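# Hook the hex nut out onto the tape strip

## Task

Remove the hex nut from its spot among the spacers and leave it resting fully on the tape strip, with no part of it off the strip. The hook pick on the table (orange-brown handle, hooked tip) may be used. Keep the upright spacers standing; any spacer toppled or tilted at the end counts against the result, though getting the nut out with some knocked over beats leaving it in. The nut must not be in either gripper at the end: release it and pull the arms away, because anything that stays in place only because the robot holds it is not counted.

## Robot and tools

Robot: two UFACTORY 850-style arms, left_arm and right_arm, each with six revolute joints and a parallel two-finger gripper. Base of left_arm sits at (-0.023, +0.305, 0) m, right_arm at (+0.063, -0.384, 0) m, both turned slightly about z. The names are just labels and do not match the left or right of any camera picture.

Scene frame: origin on the table surface midway between the arms, +x out over the table, +z up, left_arm on the +y side. All reported gripper positions (metres), orientations (quat_wxyz) and velocities use this frame. The printed hand position is approximate and drifts more when the arm is stretched far.

Gripper: fingers point along the gripper's +z and close along its y axis. The reported end_effector_position is the midpoint between the pads when shut, roughly 2 cm short of the fingertips; closing pushes the tips about 10 mm further forward.

execute_actions, argument actions: a list holding zero or one item.
- Empty list: no motion, just returns the current state.
- Move: {"rows": [...], "steps": n}, n from 1 to 15 (default 15), each step 1/30 s. Each row is applied for one step; if rows run out, the final row repeats.
- Wait: {"steps": n} with n up to 300, no new command; counts from the previous result and includes your reply time.
Optional pictures (boolean) turns camera images on or off; default is on.

Each row is one flat list of 14 numbers covering both arms, always all 14 even if one arm stays still: left_arm waist, shoulder, elbow, forearm roll, wrist pitch, wrist roll, opening, then right_arm in the same seven slots. The six joint values are absolute target angles in radians (the same values as the Joint positions line), not offsets. Opening is a scale from -1 (closed) to +1 (fully open), also absolute. Joint ranges: waist -6.283 to 6.283, shoulder -2.304 to 2.304, elbow -4.224 to 0.061, forearm roll -6.283 to 6.283, wrist pitch -2.164 to 2.164, wrist roll -6.283 to 6.283. A target more than 0.010 rad outside a range, and further out than the current angle, makes the whole call rejected and nothing is sent. True ends may differ by up to 0.010 rad; targets beyond a true end get clipped and the result reports "joint sent to its limit" (possibly for an earlier action still running). No such message does not prove there is more room.

Motion limits: each joint target moves at most 3.14 rad/s, ramping up over 0.16 s, and all joints of one arm are timed to arrive together. Each step the target is held within 0.623 rad of the measured angle, and if the targets would move the gripper more than 70 mm from where it is, they are pulled back toward the current angles. Far moves therefore take several calls. Between calls the arms keep heading toward the last row sent until they settle, stall, or a step is HELD.

zoom_image: camera (one of cam_head_left, cam_head_right, cam_high, cam_low, cam_left_wrist, cam_right_wrist) and region [x0, y0, x1, y1] in pixels of that camera's last image, origin top-left, at most 504 by 504. All cameras are 504x504. Gives a closer look; no motion.

read_manual: optional section, only "licences"; returns URDF licence text, no motion.

finished_scene: scene (integer) ends the current scene irreversibly and reports whether the task succeeded. Make sure the nut sits freely on the tape and the grippers are open and away first. Replying without any tool call also ends things.

Result lines:
- State line per arm: gripper position, quat_wxyz, linear and angular velocity.
- Joint positions / Joint velocities: per arm, six joints (rad, rad/s) then finger pad gap (m, m/s; 0.084 m is fully open).
- grip_measured: measured opening on the -1..1 command scale. To keep hold of something, command an opening well under it; lower means harder squeeze (about 24 N per pad max, objects up to ~6 cm). Commanding exactly grip_measured still presses lightly. Closing fast can squeeze much harder.
- Joint torques: total drive output per joint, with per-arm offset, scale and noise; nonzero even with no contact.
- "joint command not followed": the clearance check altered or blocked some joint targets; the rest of the row ran.
- HELD: marks steps where your row was partly or fully not sent.
- TORQUE FAULT: a joint hit its load limit (waist and shoulder 55.8, elbow 46.5, forearm roll 25.1, wrist pitch and wrist roll 17.6 N m, held weight included); the arm backs off slightly, freezes 10 s and drops the rest of the call.
- MOTOR HOT from 65 °C; at 80 °C an OVER-TEMPERATURE FAULT brakes the arm until it cools. Long holding of loads causes heat.

Suggested order: look and zoom to find the nut, spacers, tape and hook pick; grasp the pick by the handle with one arm; reach the hook behind the nut and drag it gently out and onto the tape; set the pick down, open the gripper and withdraw both arms.

Avoid: arms touching or pushing each other, knocking spacers over, dropping or flinging parts, slamming or pressing hard into the table, and anything leaving the table. Occasional brief tugs on held parts or pushes on loose items may happen. Smooth, quick, low-effort motion is preferred.

Each tool is called as name([rows], argument=value, ...), one row to a line, values as JSON.

## Session

execute_actions(actions=[])

Scene clock: 0.00 s of 4417.00 s.
left_arm: end_effector_position=(+0.6472, -0.2723, +0.2946) grip_measured=+1.00 end_effector_quat_wxyz=(+0.370, +0.732, -0.474, +0.319) end_effector_velocity=(-0.000, -0.000, -0.001) end_effector_angular_velocity=(+0.001, +0.000, -0.001) | right_arm: end_effector_position=(+0.1387, -0.7071, +0.1045) grip_measured=+1.00 end_effector_quat_wxyz=(+0.266, +0.198, +0.919, -0.213) end_effector_velocity=(-0.000, -0.001, +0.000) end_effector_angular_velocity=(-0.002, +0.000, +0.001)
Joint positions: left_arm=[-0.715 -0.965 -1.825 -1.489 -0.743  1.768  0.084] | right_arm=[-1.825 -0.307 -0.159  2.453 -0.805 -0.611  0.084]
Joint velocities: left_arm=[-0.001 -0.001 -0.001  0.001 -0.     0.     0.   ] | right_arm=[-0.     0.    -0.002 -0.001  0.    -0.    -0.   ]
Joint torques (N m, as the arm reports them, + toward a larger angle): no reading
Motor temperatures (°C, as the motors report them): left_arm=[31 32 33 33 37 34] | right_arm=[31 29 32 33 36 38]

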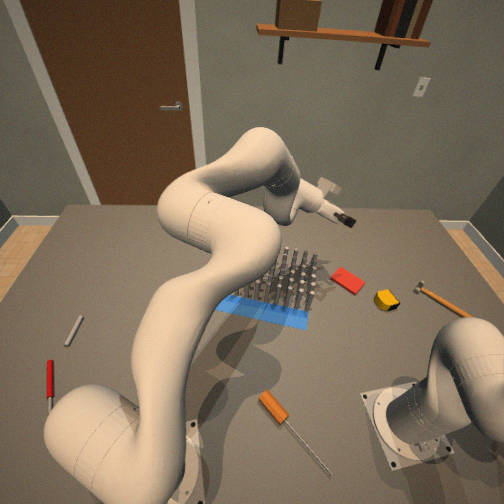

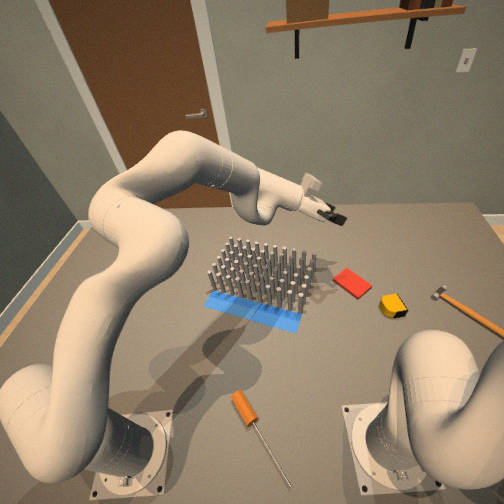

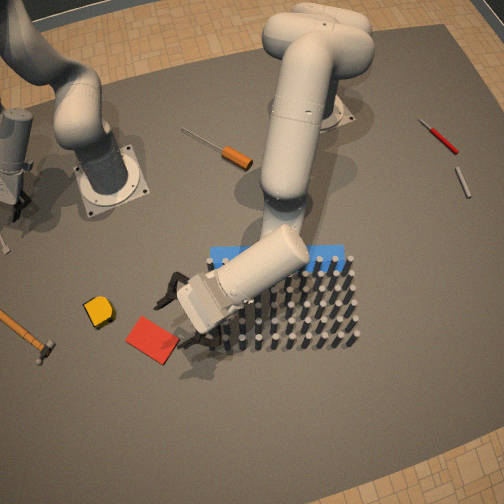

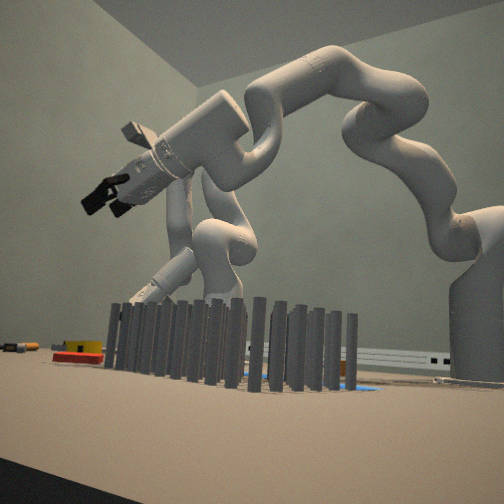

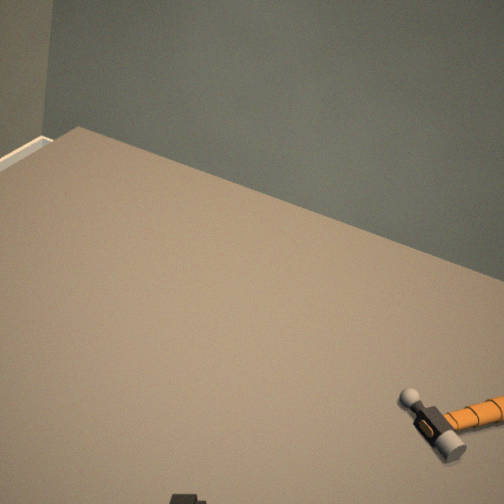

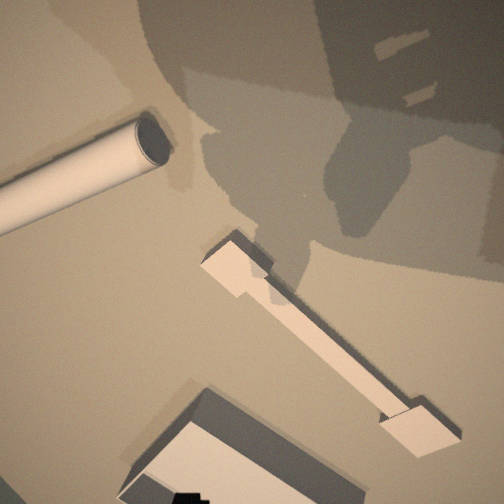

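execute_actions([
  {"rows": [[-0.7482,-0.4775,-1.4503,-3.1416,0.9728,2.8458,1, -1.825,-0.046,-0.667,0,-0.621,-2.44,1]], "steps": 14},
], pictures=false)

execute_actions([
  {"rows": [[-0.7482,-0.4775,-1.4503,-3.1416,0.9728,2.8458,1, 1.2911,-0.046,-0.667,0,-0.621,-2.44,1]], "steps": 15},
], pictures=false)

execute_actions([
  {"steps": 60},
])

Scene clock: 4.47 s of 4417.00 s.
left_arm: end_effector_position=(+0.7022, -0.1648, +0.4208) grip_measured=+1.00 end_effector_quat_wxyz=(+0.107, +0.794, -0.371, +0.469) end_effector_velocity=(+0.011, +0.488, +0.031) end_effector_angular_velocity=(+1.233, +0.121, +1.565) | right_arm: end_effector_position=(+0.1565, -0.8439, +0.2307) grip_measured=+1.00 end_effector_quat_wxyz=(+0.173, -0.323, +0.851, -0.377) end_effector_velocity=(+0.040, -0.193, +0.345) end_effector_angular_velocity=(-1.986, +1.955, +2.970)
Joint positions: left_arm=[-0.738 -0.619 -1.561 -2.118 -0.113  2.396  0.084] | right_arm=[-1.825 -0.15  -0.465  1.952 -0.694 -1.112  0.084]
Joint velocities: left_arm=[-0.043  0.635  0.489 -2.078  2.072  1.945 -0.   ] | right_arm=[-0.     0.398 -0.774 -1.898  0.28  -1.897  0.   ]
Joint torques (N m, as the arm reports them, + toward a larger angle): left_arm=[  0.46  43.25 -19.09  -0.14  -0.99  -0.03] | right_arm=[ -5.51  25.46 -20.07  -0.35  -0.78  -0.15]
Motor temperatures (°C, as the motors report them): left_arm=[31 32 33 33 37 34] | right_arm=[31 29 32 33 36 38]
Steps of this call (steps 1 to 90: nothing new was sent; then 1.00 s passed at rest; steps 91 to 104: all 14 steps of this action). Readings (joint positions):
91: left_arm=[-0.715 -0.964 -1.825 -1.490 -0.742 1.768] | right_arm=[-1.825 -0.307 -0.159 2.452 -0.805 -0.611]
92: left_arm=[-0.715 -0.960 -1.821 -1.496 -0.736 1.775] | right_arm=[-1.825 -0.305 -0.163 2.446 -0.803 -0.618]
94: left_arm=[-0.718 -0.919 -1.784 -1.552 -0.677 1.833] | right_arm=[-1.825 -0.284 -0.204 2.393 -0.786 -0.671]
98: left_arm=[-0.727 -0.782 -1.686 -1.745 -0.486 2.025] | right_arm=[-1.825 -0.229 -0.312 2.249 -0.750 -0.815]
104: the state above

Scene clock: 4.97 s of 4417.00 s.
left_arm: end_effector_position=(+0.5359, -0.0209, +0.3493) grip_measured=+1.00 end_effector_quat_wxyz=(-0.012, +0.987, -0.145, +0.068) end_effector_velocity=(-0.476, +0.023, -0.021) end_effector_angular_velocity=(-0.037, +1.807, +0.495) | right_arm: end_effector_position=(+0.3428, -0.7536, +0.2708) grip_measured=+1.00 end_effector_quat_wxyz=(-0.083, +0.880, -0.324, +0.337) end_effector_velocity=(+0.354, +0.360, +0.003) end_effector_angular_velocity=(-1.133, +0.576, +2.937)
Joint positions: left_arm=[-0.748 -0.487 -1.457 -3.04   0.857  2.816  0.084] | right_arm=[-1.379 -0.082 -0.599  1.35  -0.647 -1.713  0.084]
Joint velocities: left_arm=[-0.011  0.131  0.094 -1.354  1.53   0.391  0.   ] | right_arm=[ 1.129  0.072 -0.137 -1.127  0.052 -1.124  0.   ]
Joint torques (N m, as the arm reports them, + toward a larger angle): left_arm=[ -0.93  46.29 -20.54   4.98  -1.52  -0.22] | right_arm=[ -1.15  24.05 -23.29   2.54   0.23   0.12]
Motor temperatures (°C, as the motors report them): left_arm=[31 32 33 33 37 34] | right_arm=[31 29 32 33 36 38]
Steps of this call (steps 1 to 15: all 15 steps of this action). Readings (joint positions):
1: left_arm=[-0.740 -0.599 -1.545 -2.188 -0.043 2.458] | right_arm=[-1.825 -0.137 -0.491 1.886 -0.685 -1.179]
2: left_arm=[-0.741 -0.582 -1.532 -2.259 0.027 2.513] | right_arm=[-1.823 -0.125 -0.515 1.819 -0.677 -1.244]
4: left_arm=[-0.743 -0.555 -1.510 -2.398 0.166 2.600] | right_arm=[-1.780 -0.115 -0.535 1.725 -0.671 -1.337]
8: left_arm=[-0.745 -0.522 -1.484 -2.664 0.433 2.707] | right_arm=[-1.636 -0.103 -0.559 1.607 -0.662 -1.457]
15: the state above

Scene clock: 6.97 s of 4417.00 s.
left_arm: end_effector_position=(+0.4994, -0.0207, +0.3500) grip_measured=+1.00 end_effector_quat_wxyz=(+0.000, +0.992, -0.130, -0.000) end_effector_velocity=(+0.000, -0.000, +0.000) end_effector_angular_velocity=(-0.001, +0.000, +0.002) | right_arm: end_effector_position=(+0.1525, -0.0066, +0.2498) grip_measured=+1.00 end_effector_quat_wxyz=(-0.002, -0.306, +0.952, +0.001) end_effector_velocity=(-0.435, +0.105, +0.002) end_effector_angular_velocity=(-0.009, -0.059, +1.306)
Joint positions: left_arm=[-0.748 -0.477 -1.45  -3.142  0.973  2.846  0.084] | right_arm=[ 1.193 -0.046 -0.667  0.009 -0.621 -2.437  0.084]
Joint velocities: left_arm=[ 0.    -0.    -0.001 -0.001  0.    -0.002  0.   ] | right_arm=[ 1.192  0.002 -0.003 -0.103  0.001 -0.031 -0.   ]
Joint torques (N m, as the arm reports them, + toward a larger angle): left_arm=[ -2.25  50.97 -19.08   0.3   -0.42   0.  ] | right_arm=[-15.79  24.37 -23.08   2.61   0.58   0.08]
Motor temperatures (°C, as the motors report them): left_arm=[31 32 33 33 37 34] | right_arm=[31 29 32 33 36 38]
Steps of this call (steps 1 to 60: the robot went on to your last target). Readings (joint positions):
1: left_arm=[-0.748 -0.483 -1.455 -3.081 0.903 2.828] | right_arm=[-1.341 -0.080 -0.603 1.312 -0.645 -1.751]
2: left_arm=[-0.748 -0.481 -1.453 -3.109 0.935 2.836] | right_arm=[-1.303 -0.077 -0.607 1.274 -0.643 -1.789]
4: left_arm=[-0.748 -0.478 -1.451 -3.132 0.962 2.843] | right_arm=[-1.225 -0.073 -0.615 1.197 -0.641 -1.866]
8: left_arm=[-0.748 -0.478 -1.450 -3.140 0.971 2.845] | right_arm=[-1.065 -0.067 -0.628 1.037 -0.636 -2.012]
60: the state above

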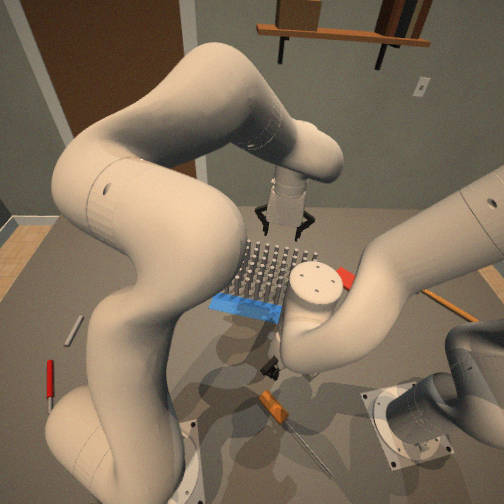

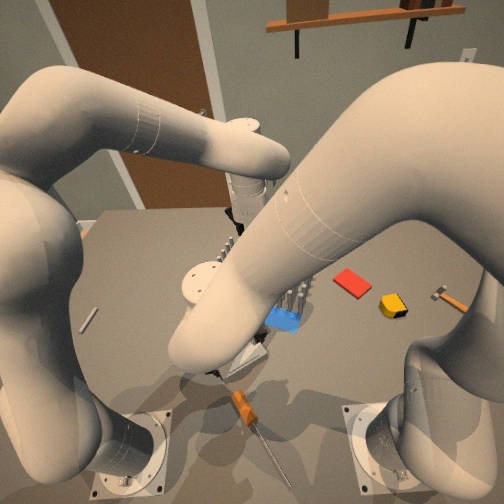

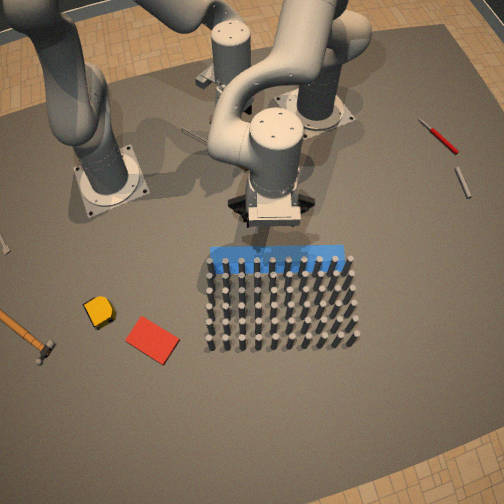

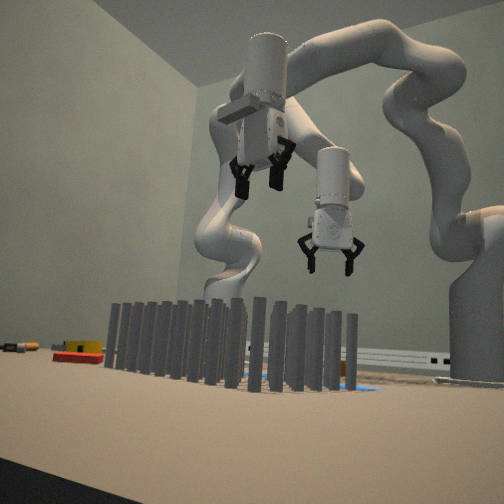

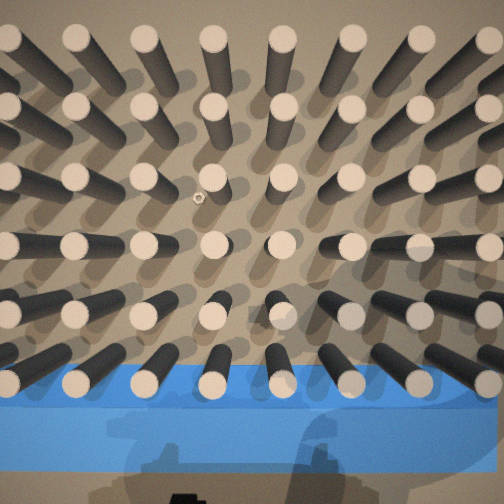

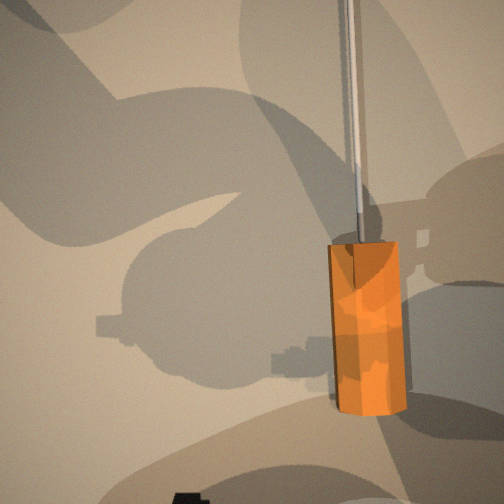

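execute_actions([
  {"steps": 10},
])

Scene clock: 8.40 s of 4417.00 s.
left_arm: end_effector_position=(+0.4994, -0.0207, +0.3500) grip_measured=+1.00 end_effector_quat_wxyz=(+0.000, +0.992, -0.130, -0.000) end_effector_velocity=(-0.000, -0.000, +0.000) end_effector_angular_velocity=(+0.000, -0.000, +0.000) | right_arm: end_effector_position=(+0.1165, +0.0004, +0.2499) grip_measured=+1.00 end_effector_quat_wxyz=(+0.000, -0.357, +0.934, -0.000) end_effector_velocity=(+0.000, -0.001, -0.000) end_effector_angular_velocity=(-0.001, -0.000, -0.000)
Joint positions: left_arm=[-0.748 -0.477 -1.45  -3.142  0.973  2.846  0.084] | right_arm=[ 1.291 -0.046 -0.667  0.    -0.621 -2.44   0.084]
Joint velocities: left_arm=[-0.001  0.     0.     0.    -0.    -0.002 -0.   ] | right_arm=[-0.     0.     0.001 -0.001 -0.     0.001  0.   ]
Joint torques (N m, as the arm reports them, + toward a larger angle): left_arm=[ -2.11  48.65 -19.53  -0.17  -0.3    0.04] | right_arm=[ -5.93  26.12 -23.89   2.5    0.59  -0.11]
Motor temperatures (°C, as the motors report them): left_arm=[31 32 33 33 37 34] | right_arm=[31 29 32 33 36 38]
Steps of this call (steps 1 to 30: the robot went on to your last target; steps 31 to 43: nothing new was sent). Readings (joint positions):
1: left_arm=[-0.748 -0.477 -1.450 -3.142 0.973 2.846] | right_arm=[1.231 -0.046 -0.667 0.005 -0.621 -2.438]
2: left_arm=[-0.748 -0.478 -1.450 -3.142 0.973 2.846] | right_arm=[1.259 -0.046 -0.667 0.003 -0.621 -2.439]
4: left_arm=[-0.748 -0.478 -1.450 -3.142 0.973 2.846] | right_arm=[1.283 -0.046 -0.667 0.001 -0.621 -2.440]
8: left_arm=[-0.748 -0.477 -1.450 -3.142 0.973 2.846] | right_arm=[1.289 -0.046 -0.667 0.000 -0.621 -2.440]
43: the state above
All arms were judged still, so your last target was given up. Only a new action makes them travel on or press farther. Fingers that are still opening or closing keep moving.

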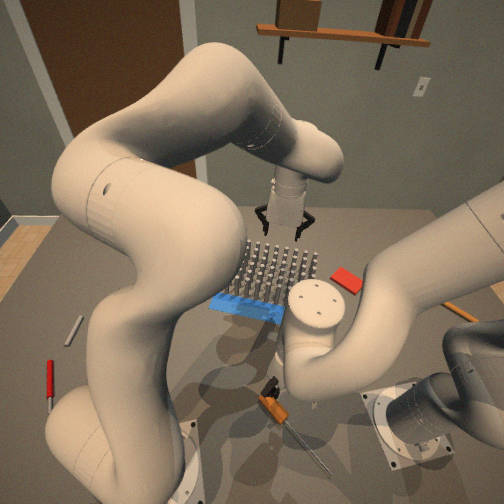

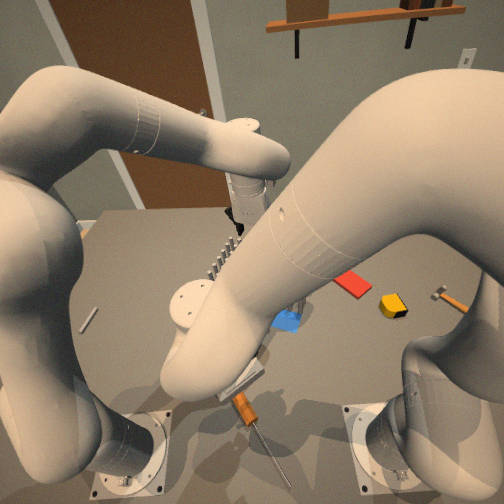

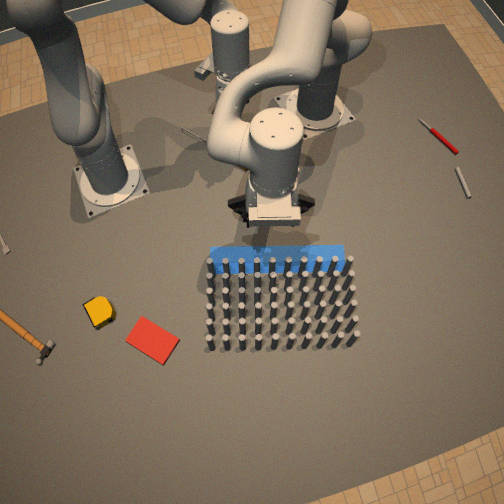

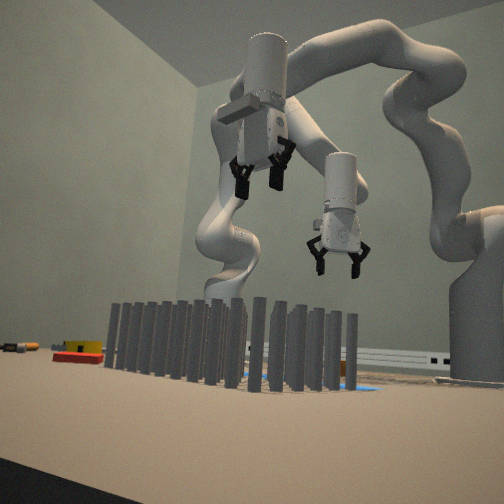

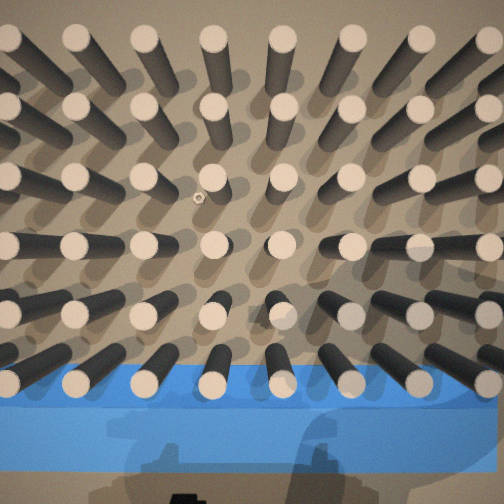

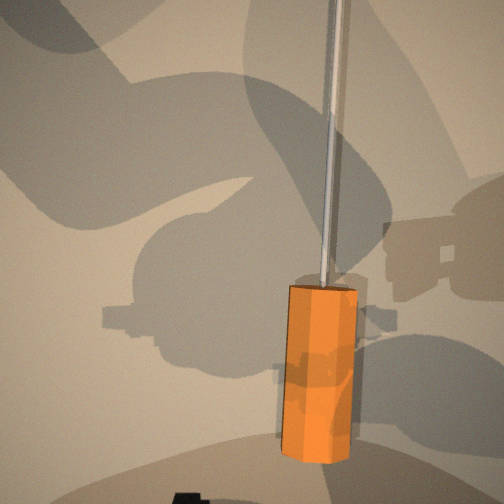

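zoom_image(camera="cam_head_left", region=[290, 430, 350, 490])

zoom_image(camera="cam_head_right", region=[260, 450, 314, 504])

Region (290, 430, 350, 490) of cam_head_left's 504x504 image, scaled by 8.400, with more detail than that image has.

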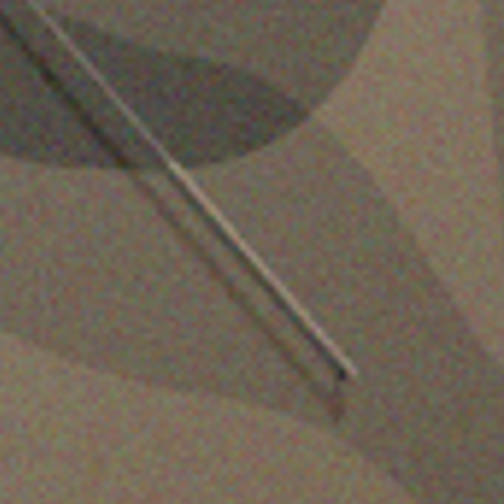

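Region (260, 450, 314, 504) of cam_head_right's 504x504 image, scaled by 9.333, with more detail than that image has.

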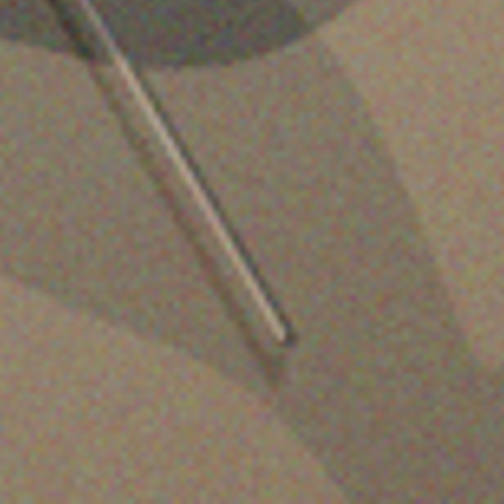

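execute_actions([
  {"rows": [[-0.7482,-0.4775,-1.4503,-3.1416,0.9728,2.8458,1, 1.3012,-0.3930,-0.6263,0,-0.2333,-2.374,1]], "steps": 14},
], pictures=false)

execute_actions([
  {"rows": [[-0.7482,-0.4775,-1.4503,-3.1416,0.9728,2.8458,1, 1.3012,-0.5984,-0.6555,0,-0.0571,-2.374,1]], "steps": 15},
], pictures=false)

execute_actions([
  {"rows": [[-0.7482,-0.4775,-1.4503,-3.1416,0.9728,2.8458,1, 1.3012,-0.5984,-0.6555,0,-0.0571,-2.374,1],[-0.7482,-0.4775,-1.4503,-3.1416,0.9728,2.8458,1, 1.3012,-0.5984,-0.6555,0,-0.0571,-2.374,1],[-0.7482,-0.4775,-1.4503,-3.1416,0.9728,2.8458,1, 1.3012,-0.5984,-0.6555,0,-0.0571,-2.374,1],[-0.7482,-0.4775,-1.4503,-3.1416,0.9728,2.8458,1, 1.3012,-0.5984,-0.6555,0,-0.0571,-2.374,-0.8]], "steps": 15},
], pictures=true)

Scene clock: 11.80 s of 4417.00 s.
left_arm: end_effector_position=(+0.4994, -0.0207, +0.3500) grip_measured=+1.00 end_effector_quat_wxyz=(+0.000, +0.992, -0.130, -0.000) end_effector_velocity=(-0.001, -0.000, -0.001) end_effector_angular_velocity=(+0.001, +0.001, -0.001) | right_arm: end_effector_position=(+0.1133, +0.0056, +0.1015) grip_measured=+1.00 end_effector_quat_wxyz=(-0.001, -0.331, +0.943, -0.002) end_effector_velocity=(+0.002, +0.022, -0.028) end_effector_angular_velocity=(+0.078, -0.010, -0.021)
Joint positions: left_arm=[-0.748 -0.478 -1.45  -3.142  0.973  2.846  0.084] | right_arm=[ 1.301 -0.389 -0.626 -0.    -0.241 -2.375  0.084]
Joint velocities: left_arm=[-0.001 -0.     0.001 -0.    -0.     0.    -0.   ] | right_arm=[ 0.003 -0.076 -0.01   0.001  0.145  0.023  0.   ]
Joint torques (N m, as the arm reports them, + toward a larger angle): left_arm=[ -1.17  49.88 -19.64   0.23  -0.51  -0.12] | right_arm=[ -7.28  46.6  -20.26   2.76   0.45  -0.3 ]
Motor temperatures (°C, as the motors report them): left_arm=[31 32 33 33 37 34] | right_arm=[31 29 32 33 36 38]
Steps of this call (steps 1 to 88: nothing new was sent; steps 89 to 102: all 14 steps of this action). Readings (joint positions):
89: left_arm=[-0.748 -0.477 -1.450 -3.142 0.973 2.846] | right_arm=[1.291 -0.046 -0.667 -0.000 -0.621 -2.440]
90: left_arm=[-0.748 -0.477 -1.450 -3.142 0.973 2.846] | right_arm=[1.291 -0.050 -0.667 0.000 -0.614 -2.439]
92: left_arm=[-0.748 -0.477 -1.450 -3.142 0.973 2.846] | right_arm=[1.293 -0.098 -0.663 0.000 -0.557 -2.429]
96: left_arm=[-0.748 -0.478 -1.450 -3.142 0.973 2.846] | right_arm=[1.297 -0.249 -0.643 0.000 -0.393 -2.401]
102: the state above

Scene clock: 12.30 s of 4417.00 s.
left_arm: end_effector_position=(+0.4994, -0.0207, +0.3500) grip_measured=+1.00 end_effector_quat_wxyz=(+0.000, +0.992, -0.130, -0.000) end_effector_velocity=(+0.000, -0.000, -0.000) end_effector_angular_velocity=(-0.000, -0.000, -0.002) | right_arm: end_effector_position=(+0.1135, +0.0075, +0.0257) grip_measured=+1.00 end_effector_quat_wxyz=(+0.000, -0.331, +0.944, +0.001) end_effector_velocity=(-0.000, -0.003, -0.003) end_effector_angular_velocity=(-0.005, +0.001, +0.001)
Joint positions: left_arm=[-0.748 -0.477 -1.45  -3.142  0.973  2.846  0.084] | right_arm=[ 1.301 -0.597 -0.656  0.    -0.057 -2.374  0.084]
Joint velocities: left_arm=[ 0.    -0.001 -0.002  0.    -0.     0.002  0.   ] | right_arm=[ 0.    -0.007  0.001 -0.     0.003 -0.     0.   ]
Joint torques (N m, as the arm reports them, + toward a larger angle): left_arm=[  0.12  51.91 -20.11   0.01  -0.47   0.05] | right_arm=[ -6.02  38.38 -13.04   2.79   0.51  -0.03]
Motor temperatures (°C, as the motors report them): left_arm=[31 32 33 33 37 34] | right_arm=[31 29 32 33 36 38]
Steps of this call (steps 1 to 15: all 15 steps of this action). Readings (joint positions):
1: left_arm=[-0.748 -0.477 -1.450 -3.142 0.973 2.846] | right_arm=[1.301 -0.390 -0.626 -0.000 -0.237 -2.375]
2: left_arm=[-0.748 -0.477 -1.450 -3.142 0.973 2.846] | right_arm=[1.301 -0.395 -0.629 -0.000 -0.230 -2.374]
4: left_arm=[-0.748 -0.478 -1.450 -3.142 0.973 2.846] | right_arm=[1.301 -0.449 -0.641 0.000 -0.178 -2.374]
8: left_arm=[-0.748 -0.478 -1.450 -3.142 0.973 2.846] | right_arm=[1.301 -0.587 -0.652 -0.000 -0.072 -2.374]
15: the state above

Scene clock: 12.80 s of 4417.00 s.
left_arm: end_effector_position=(+0.4994, -0.0207, +0.3500) grip_measured=+1.00 end_effector_quat_wxyz=(+0.000, +0.992, -0.130, -0.000) end_effector_velocity=(+0.000, +0.001, -0.000) end_effector_angular_velocity=(+0.002, -0.000, -0.002) | right_arm: end_effector_position=(+0.1134, +0.0070, +0.0251) grip_measured=-0.19 end_effector_quat_wxyz=(+0.000, -0.331, +0.944, +0.000) end_effector_velocity=(-0.000, -0.001, -0.000) end_effector_angular_velocity=(-0.002, +0.000, -0.002)
Joint positions: left_arm=[-0.748 -0.477 -1.45  -3.142  0.973  2.846  0.084] | right_arm=[ 1.301 -0.598 -0.656 -0.    -0.057 -2.374  0.036]
Joint velocities: left_arm=[ 0.    -0.     0.001  0.002 -0.     0.001 -0.   ] | right_arm=[-0.    -0.     0.001  0.001 -0.     0.001  0.   ]
Joint torques (N m, as the arm reports them, + toward a larger angle): left_arm=[ -2.66  51.54 -20.56   0.59  -0.42   0.13] | right_arm=[ -6.23  37.33 -11.91   2.36   0.54   0.01]
Motor temperatures (°C, as the motors report them): left_arm=[31 32 33 33 37 34] | right_arm=[31 29 32 33 36 38]
Steps of this call (steps 1 to 15: all 15 steps of this action). Readings (joint positions):
1: left_arm=[-0.748 -0.477 -1.450 -3.142 0.973 2.846] | right_arm=[1.301 -0.597 -0.656 0.000 -0.057 -2.374]
2: left_arm=[-0.748 -0.478 -1.450 -3.142 0.973 2.846] | right_arm=[1.301 -0.597 -0.656 0.000 -0.057 -2.374]
4: left_arm=[-0.748 -0.477 -1.450 -3.142 0.973 2.846] | right_arm=[1.301 -0.598 -0.656 -0.000 -0.057 -2.374]
8: left_arm=[-0.748 -0.478 -1.450 -3.142 0.973 2.846] | right_arm=[1.301 -0.598 -0.656 -0.000 -0.057 -2.374]
15: the state above

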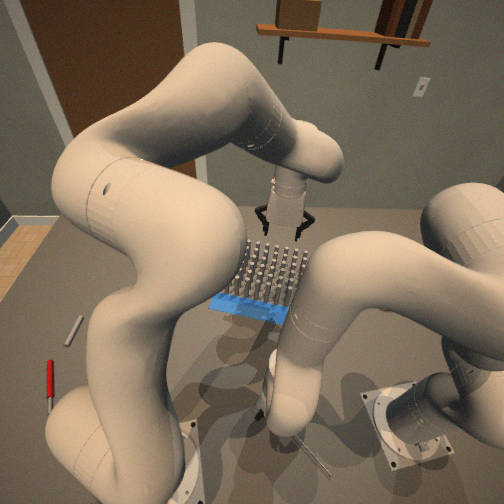

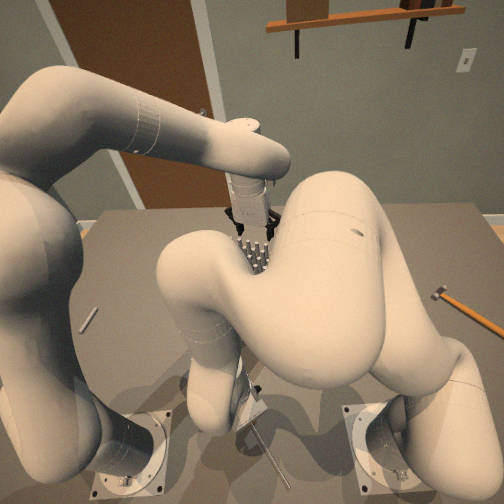

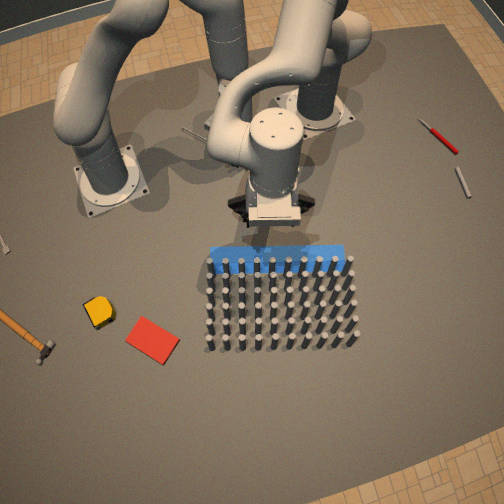

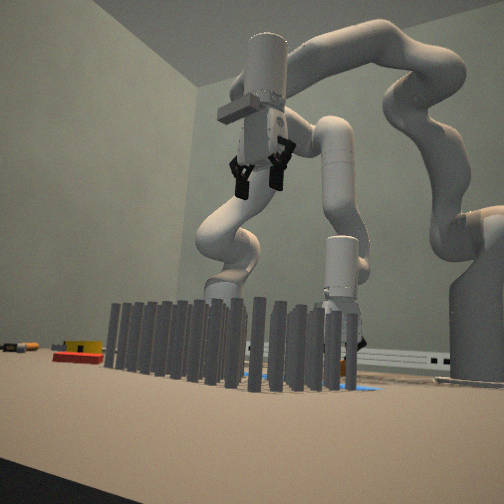

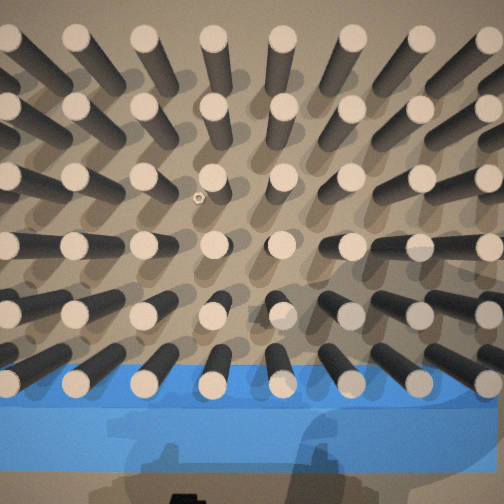

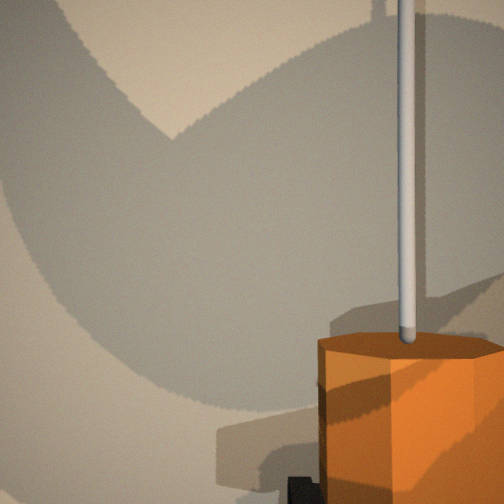

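execute_actions([
  {"rows": [[-0.6711,-0.6172,-1.4694,-3.1416,0.8521,2.9229,1, 1.3012,-0.3930,-0.6263,0,-0.2333,-2.374,-0.8],[-0.6711,-0.6172,-1.4694,-3.1416,0.8521,2.9229,1, 1.3012,-0.3930,-0.6263,0,-0.2333,-2.374,-0.8],[-0.6711,-0.6172,-1.4694,-3.1416,0.8521,2.9229,1, 1.3012,-0.3930,-0.6263,0,-0.2333,-2.374,-0.8],[-0.6711,-0.6172,-1.4694,-3.1416,0.8521,2.9229,1, 1.3012,-0.3930,-0.6263,0,-0.2333,-2.374,-0.8],[-0.6711,-0.6172,-1.4694,-3.1416,0.8521,2.9229,1, 1.3012,-0.3930,-0.6263,0,-0.2333,-2.374,-0.8],[-0.6711,-0.6172,-1.4694,-3.1416,0.8521,2.9229,1, 1.3012,-0.1558,-0.6472,0,-0.4915,-2.374,-0.8]], "steps": 15},
], pictures=false)

execute_actions([
  {"rows": [[-0.6711,-0.6172,-1.4694,-3.1416,0.8521,2.9229,1, 0.7808,-0.5667,-1.1894,0,-0.6227,-5.1024,-0.8]], "steps": 15},
], pictures=false)

execute_actions([
  {"steps": 45},
])

Scene clock: 18.50 s of 4417.00 s.
left_arm: end_effector_position=(+0.5490, +0.0065, +0.2711) grip_measured=+1.00 end_effector_quat_wxyz=(+0.000, +0.991, -0.130, +0.001) end_effector_velocity=(+0.000, +0.002, -0.005) end_effector_angular_velocity=(+0.003, +0.005, -0.000) | right_arm: end_effector_position=(+0.1137, +0.0091, +0.1967) grip_measured=-0.19 end_effector_quat_wxyz=(+0.001, -0.331, +0.944, +0.002) end_effector_velocity=(-0.003, -0.026, +0.084) end_effector_angular_velocity=(-0.039, +0.005, -0.001)
Joint positions: left_arm=[-0.672 -0.616 -1.47  -3.142  0.852  2.923  0.084] | right_arm=[ 1.301 -0.165 -0.648  0.    -0.478 -2.374  0.036]
Joint velocities: left_arm=[ 0.003 -0.006  0.002 -0.    -0.002  0.003 -0.   ] | right_arm=[-0.     0.213  0.001  0.    -0.251  0.001 -0.   ]
Joint torques (N m, as the arm reports them, + toward a larger angle): left_arm=[  0.05  55.76 -19.14   0.13  -0.5   -0.08] | right_arm=[ -5.88  -4.79 -16.42   2.75   0.57  -0.02]
Motor temperatures (°C, as the motors report them): left_arm=[31 32 33 33 37 34] | right_arm=[31 29 32 33 36 38]
Steps of this call (steps 1 to 15: the robot went on to your last target; steps 16 to 90: nothing new was sent; then 2.20 s passed at rest; steps 91 to 105: all 15 steps of this action). Readings (joint positions):
91: left_arm=[-0.748 -0.478 -1.450 -3.142 0.973 2.846] | right_arm=[1.301 -0.598 -0.655 0.000 -0.057 -2.374]
92: left_arm=[-0.746 -0.483 -1.452 -3.142 0.967 2.850] | right_arm=[1.301 -0.594 -0.654 0.000 -0.063 -2.374]
94: left_arm=[-0.721 -0.527 -1.461 -3.142 0.926 2.875] | right_arm=[1.301 -0.541 -0.644 -0.000 -0.113 -2.374]
98: left_arm=[-0.676 -0.609 -1.465 -3.141 0.862 2.916] | right_arm=[1.301 -0.379 -0.634 -0.000 -0.257 -2.374]
105: the state above

Scene clock: 19.00 s of 4417.00 s.
left_arm: end_effector_position=(+0.5490, +0.0069, +0.2700) grip_measured=+1.00 end_effector_quat_wxyz=(+0.000, +0.992, -0.130, +0.000) end_effector_velocity=(+0.000, +0.000, -0.000) end_effector_angular_velocity=(+0.000, -0.000, +0.000) | right_arm: end_effector_position=(+0.2931, +0.0785, +0.1986) grip_measured=-0.19 end_effector_quat_wxyz=(-0.000, -0.433, +0.902, -0.000) end_effector_velocity=(+0.409, +0.055, -0.019) end_effector_angular_velocity=(+0.002, -0.000, +1.109)
Joint positions: left_arm=[-0.671 -0.617 -1.469 -3.142  0.852  2.923  0.084] | right_arm=[ 0.968 -0.422 -0.994 -0.    -0.573 -2.928  0.036]
Joint velocities: left_arm=[ 0.    -0.    -0.001  0.    -0.    -0.    -0.   ] | right_arm=[-0.661 -0.513 -0.688 -0.001 -0.173 -1.77   0.   ]
Joint torques (N m, as the arm reports them, + toward a larger angle): left_arm=[ -1.52  55.6  -19.61  -0.42  -0.44   0.07] | right_arm=[ -8.23  42.02 -21.97   2.93   0.42  -0.26]
Motor temperatures (°C, as the motors report them): left_arm=[31 32 33 33 37 34] | right_arm=[31 29 32 33 36 38]
Steps of this call (steps 1 to 15: all 15 steps of this action). Readings (joint positions):
1: left_arm=[-0.672 -0.616 -1.470 -3.142 0.852 2.923] | right_arm=[1.301 -0.161 -0.648 0.000 -0.484 -2.374]
2: left_arm=[-0.672 -0.616 -1.470 -3.142 0.852 2.923] | right_arm=[1.297 -0.163 -0.652 0.000 -0.489 -2.381]
4: left_arm=[-0.671 -0.617 -1.470 -3.142 0.852 2.923] | right_arm=[1.253 -0.199 -0.698 0.000 -0.502 -2.436]
8: left_arm=[-0.671 -0.617 -1.469 -3.142 0.852 2.923] | right_arm=[1.137 -0.290 -0.818 0.000 -0.529 -2.588]
15: the state above

Scene clock: 20.50 s of 4417.00 s.
left_arm: end_effector_position=(+0.5490, +0.0070, +0.2700) grip_measured=+1.00 end_effector_quat_wxyz=(+0.000, +0.992, -0.130, +0.000) end_effector_velocity=(-0.001, -0.001, -0.001) end_effector_angular_velocity=(+0.001, +0.002, -0.002) | right_arm: end_effector_position=(+0.4132, +0.0781, +0.1900) grip_measured=-0.19 end_effector_quat_wxyz=(+0.000, +0.992, -0.129, +0.000) end_effector_velocity=(+0.000, +0.000, +0.000) end_effector_angular_velocity=(+0.000, -0.001, +0.000)
Joint positions: left_arm=[-0.671 -0.617 -1.469 -3.142  0.852  2.923  0.084] | right_arm=[ 0.781 -0.567 -1.189  0.    -0.623 -5.102  0.036]
Joint velocities: left_arm=[-0.001 -0.001  0.    -0.     0.     0.001  0.   ] | right_arm=[-0.    -0.    -0.001 -0.001 -0.     0.    -0.   ]
Joint torques (N m, as the arm reports them, + toward a larger angle): left_arm=[ -3.32  56.06 -19.38  -0.11  -0.62   0.03] | right_arm=[ -6.42  52.09 -24.78   2.98   0.73  -0.11]
Motor temperatures (°C, as the motors report them): left_arm=[31 32 33 33 37 34] | right_arm=[31 29 32 33 36 38]
Steps of this call (steps 1 to 45: the robot went on to your last target). Readings (joint positions):
1: left_arm=[-0.671 -0.617 -1.469 -3.142 0.852 2.923] | right_arm=[0.946 -0.439 -1.017 -0.000 -0.579 -2.989]
2: left_arm=[-0.671 -0.617 -1.469 -3.142 0.852 2.923] | right_arm=[0.925 -0.455 -1.039 -0.000 -0.585 -3.056]
4: left_arm=[-0.671 -0.617 -1.469 -3.142 0.852 2.923] | right_arm=[0.885 -0.486 -1.080 -0.000 -0.595 -3.205]
8: left_arm=[-0.671 -0.617 -1.469 -3.142 0.852 2.923] | right_arm=[0.819 -0.537 -1.149 -0.000 -0.612 -3.586]
45: the state above
All arms were judged still, so your last target was given up. Only a new action makes them travel on or press farther. Fingers that are still opening or closing keep moving.

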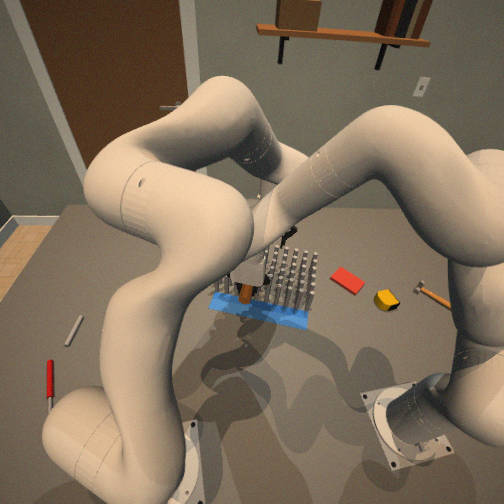

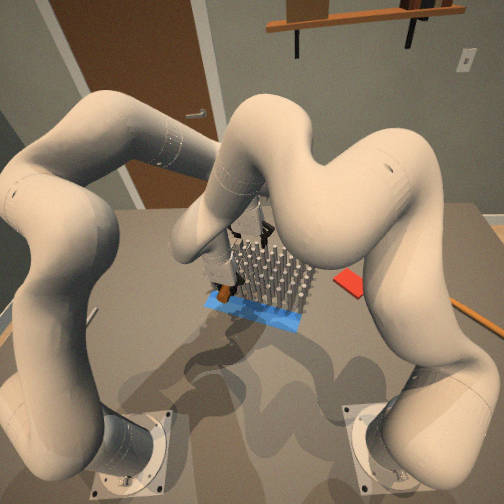

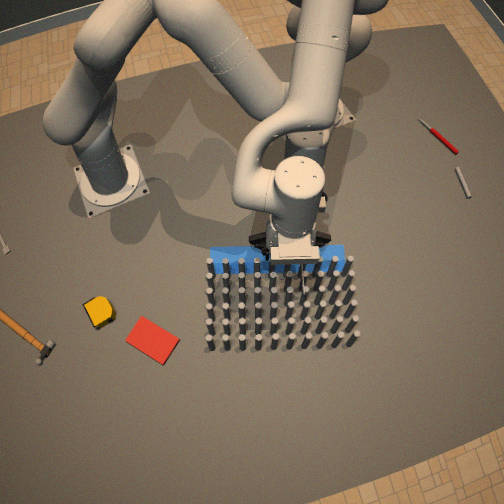

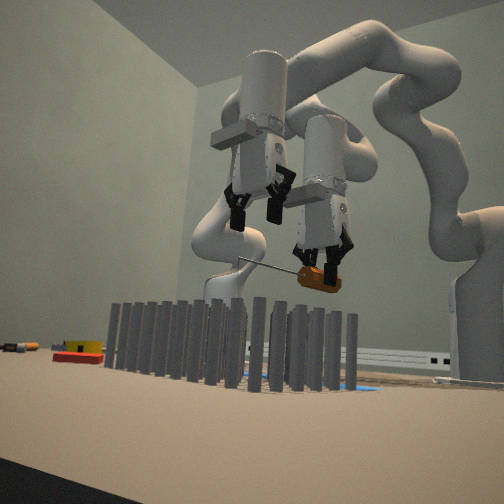

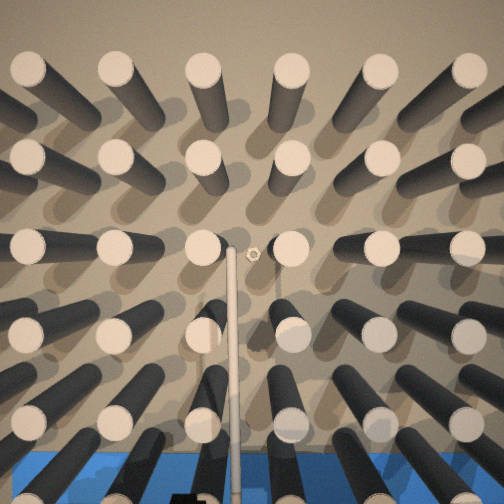

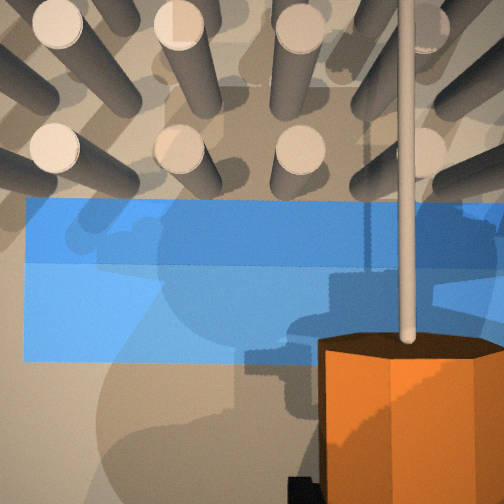

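execute_actions([
  {"rows": [[-0.6711,-0.6172,-1.4694,-3.1416,0.8521,2.9229,1, 0.7799,-0.5587,-1.1768,0,-0.6181,-5.0813,-0.8],[-0.6711,-0.6172,-1.4694,-3.1416,0.8521,2.9229,1, 0.7799,-0.5587,-1.1768,0,-0.6181,-5.0813,-0.8],[-0.6711,-0.6172,-1.4694,-3.1416,0.8521,2.9229,1, 0.7799,-0.5742,-1.1739,0,-0.5997,-5.0813,-0.8],[-0.6711,-0.6172,-1.4694,-3.1416,0.8521,2.9229,1, 0.7799,-0.5898,-1.1710,0,-0.5812,-5.0813,-0.8],[-0.6711,-0.6172,-1.4694,-3.1416,0.8521,2.9229,1, 0.7799,-0.6054,-1.1681,0,-0.5628,-5.0813,-0.8],[-0.6711,-0.6172,-1.4694,-3.1416,0.8521,2.9229,1, 0.7799,-0.6210,-1.1653,0,-0.5443,-5.0813,-0.8]], "steps": 15},
], pictures=true)

Scene clock: 24.07 s of 4417.00 s.
left_arm: end_effector_position=(+0.5490, +0.0070, +0.2700) grip_measured=+1.00 end_effector_quat_wxyz=(+0.000, +0.992, -0.130, +0.000) end_effector_velocity=(-0.000, +0.000, -0.000) end_effector_angular_velocity=(+0.000, +0.000, -0.002) | right_arm: end_effector_position=(+0.4115, +0.0749, +0.1505) grip_measured=-0.19 end_effector_quat_wxyz=(-0.000, +0.990, -0.140, +0.000) end_effector_velocity=(+0.001, +0.001, +0.001) end_effector_angular_velocity=(+0.004, -0.004, +0.001)
Joint positions: left_arm=[-0.671 -0.617 -1.469 -3.142  0.852  2.923  0.084] | right_arm=[ 0.78  -0.62  -1.166  0.    -0.545 -5.081  0.036]
Joint velocities: left_arm=[-0.     0.     0.001  0.     0.     0.001  0.   ] | right_arm=[-0.     0.001 -0.    -0.001  0.004 -0.001  0.   ]
Joint torques (N m, as the arm reports them, + toward a larger angle): left_arm=[ -0.94  56.04 -20.16  -0.06  -0.41   0.  ] | right_arm=[ -6.46  51.53 -23.33   2.25   0.63   0.03]
Motor temperatures (°C, as the motors report them): left_arm=[31 32 33 33 37 34] | right_arm=[31 29 32 33 36 38]
Steps of this call (steps 1 to 90: nothing new was sent; then 0.07 s passed at rest; steps 91 to 105: all 15 steps of this action). Readings (joint positions):
91: left_arm=[-0.671 -0.617 -1.469 -3.142 0.852 2.923] | right_arm=[0.781 -0.567 -1.189 0.000 -0.623 -5.102]
92: left_arm=[-0.671 -0.617 -1.469 -3.142 0.852 2.923] | right_arm=[0.781 -0.565 -1.187 0.000 -0.621 -5.097]
94: left_arm=[-0.671 -0.617 -1.469 -3.142 0.852 2.923] | right_arm=[0.780 -0.563 -1.180 0.000 -0.615 -5.087]
98: left_arm=[-0.671 -0.617 -1.469 -3.142 0.852 2.923] | right_arm=[0.780 -0.606 -1.168 -0.000 -0.563 -5.082]
105: the state above

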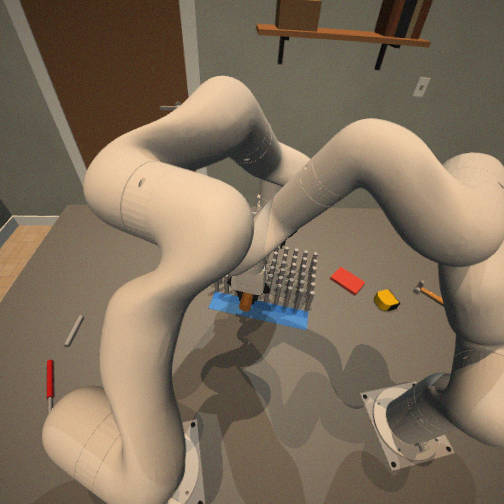

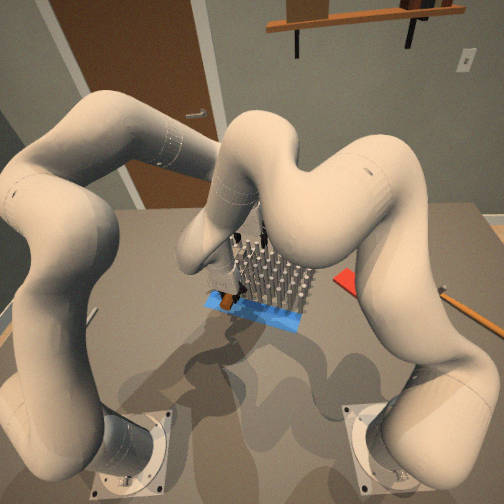

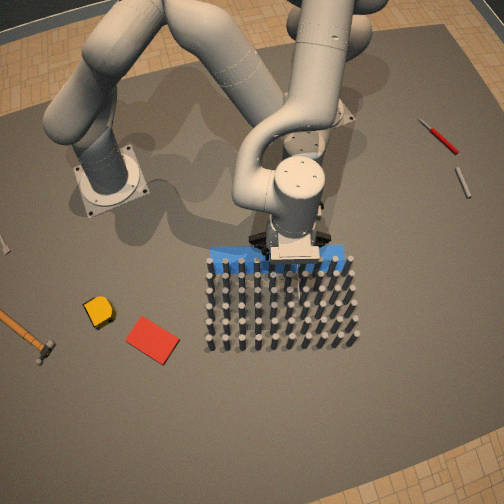

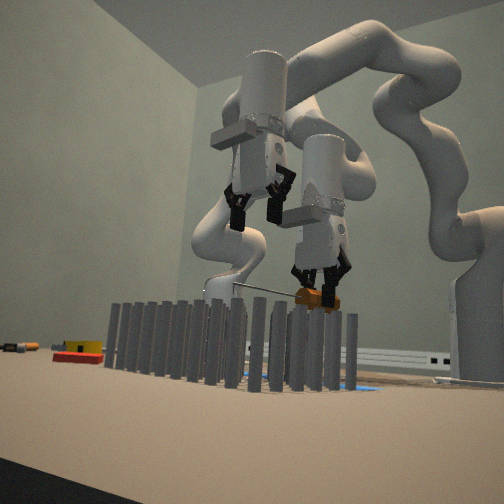

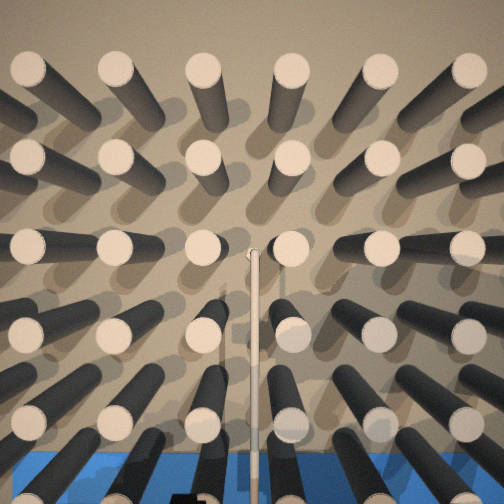

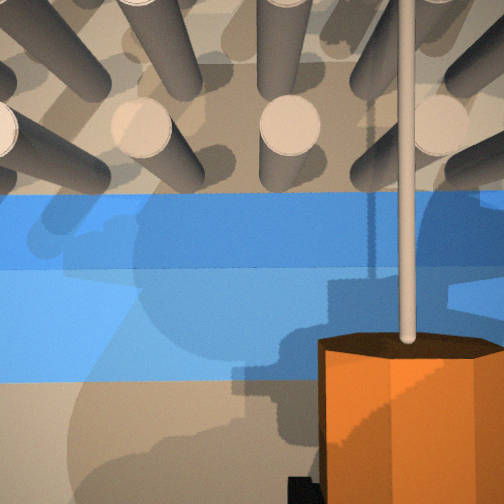

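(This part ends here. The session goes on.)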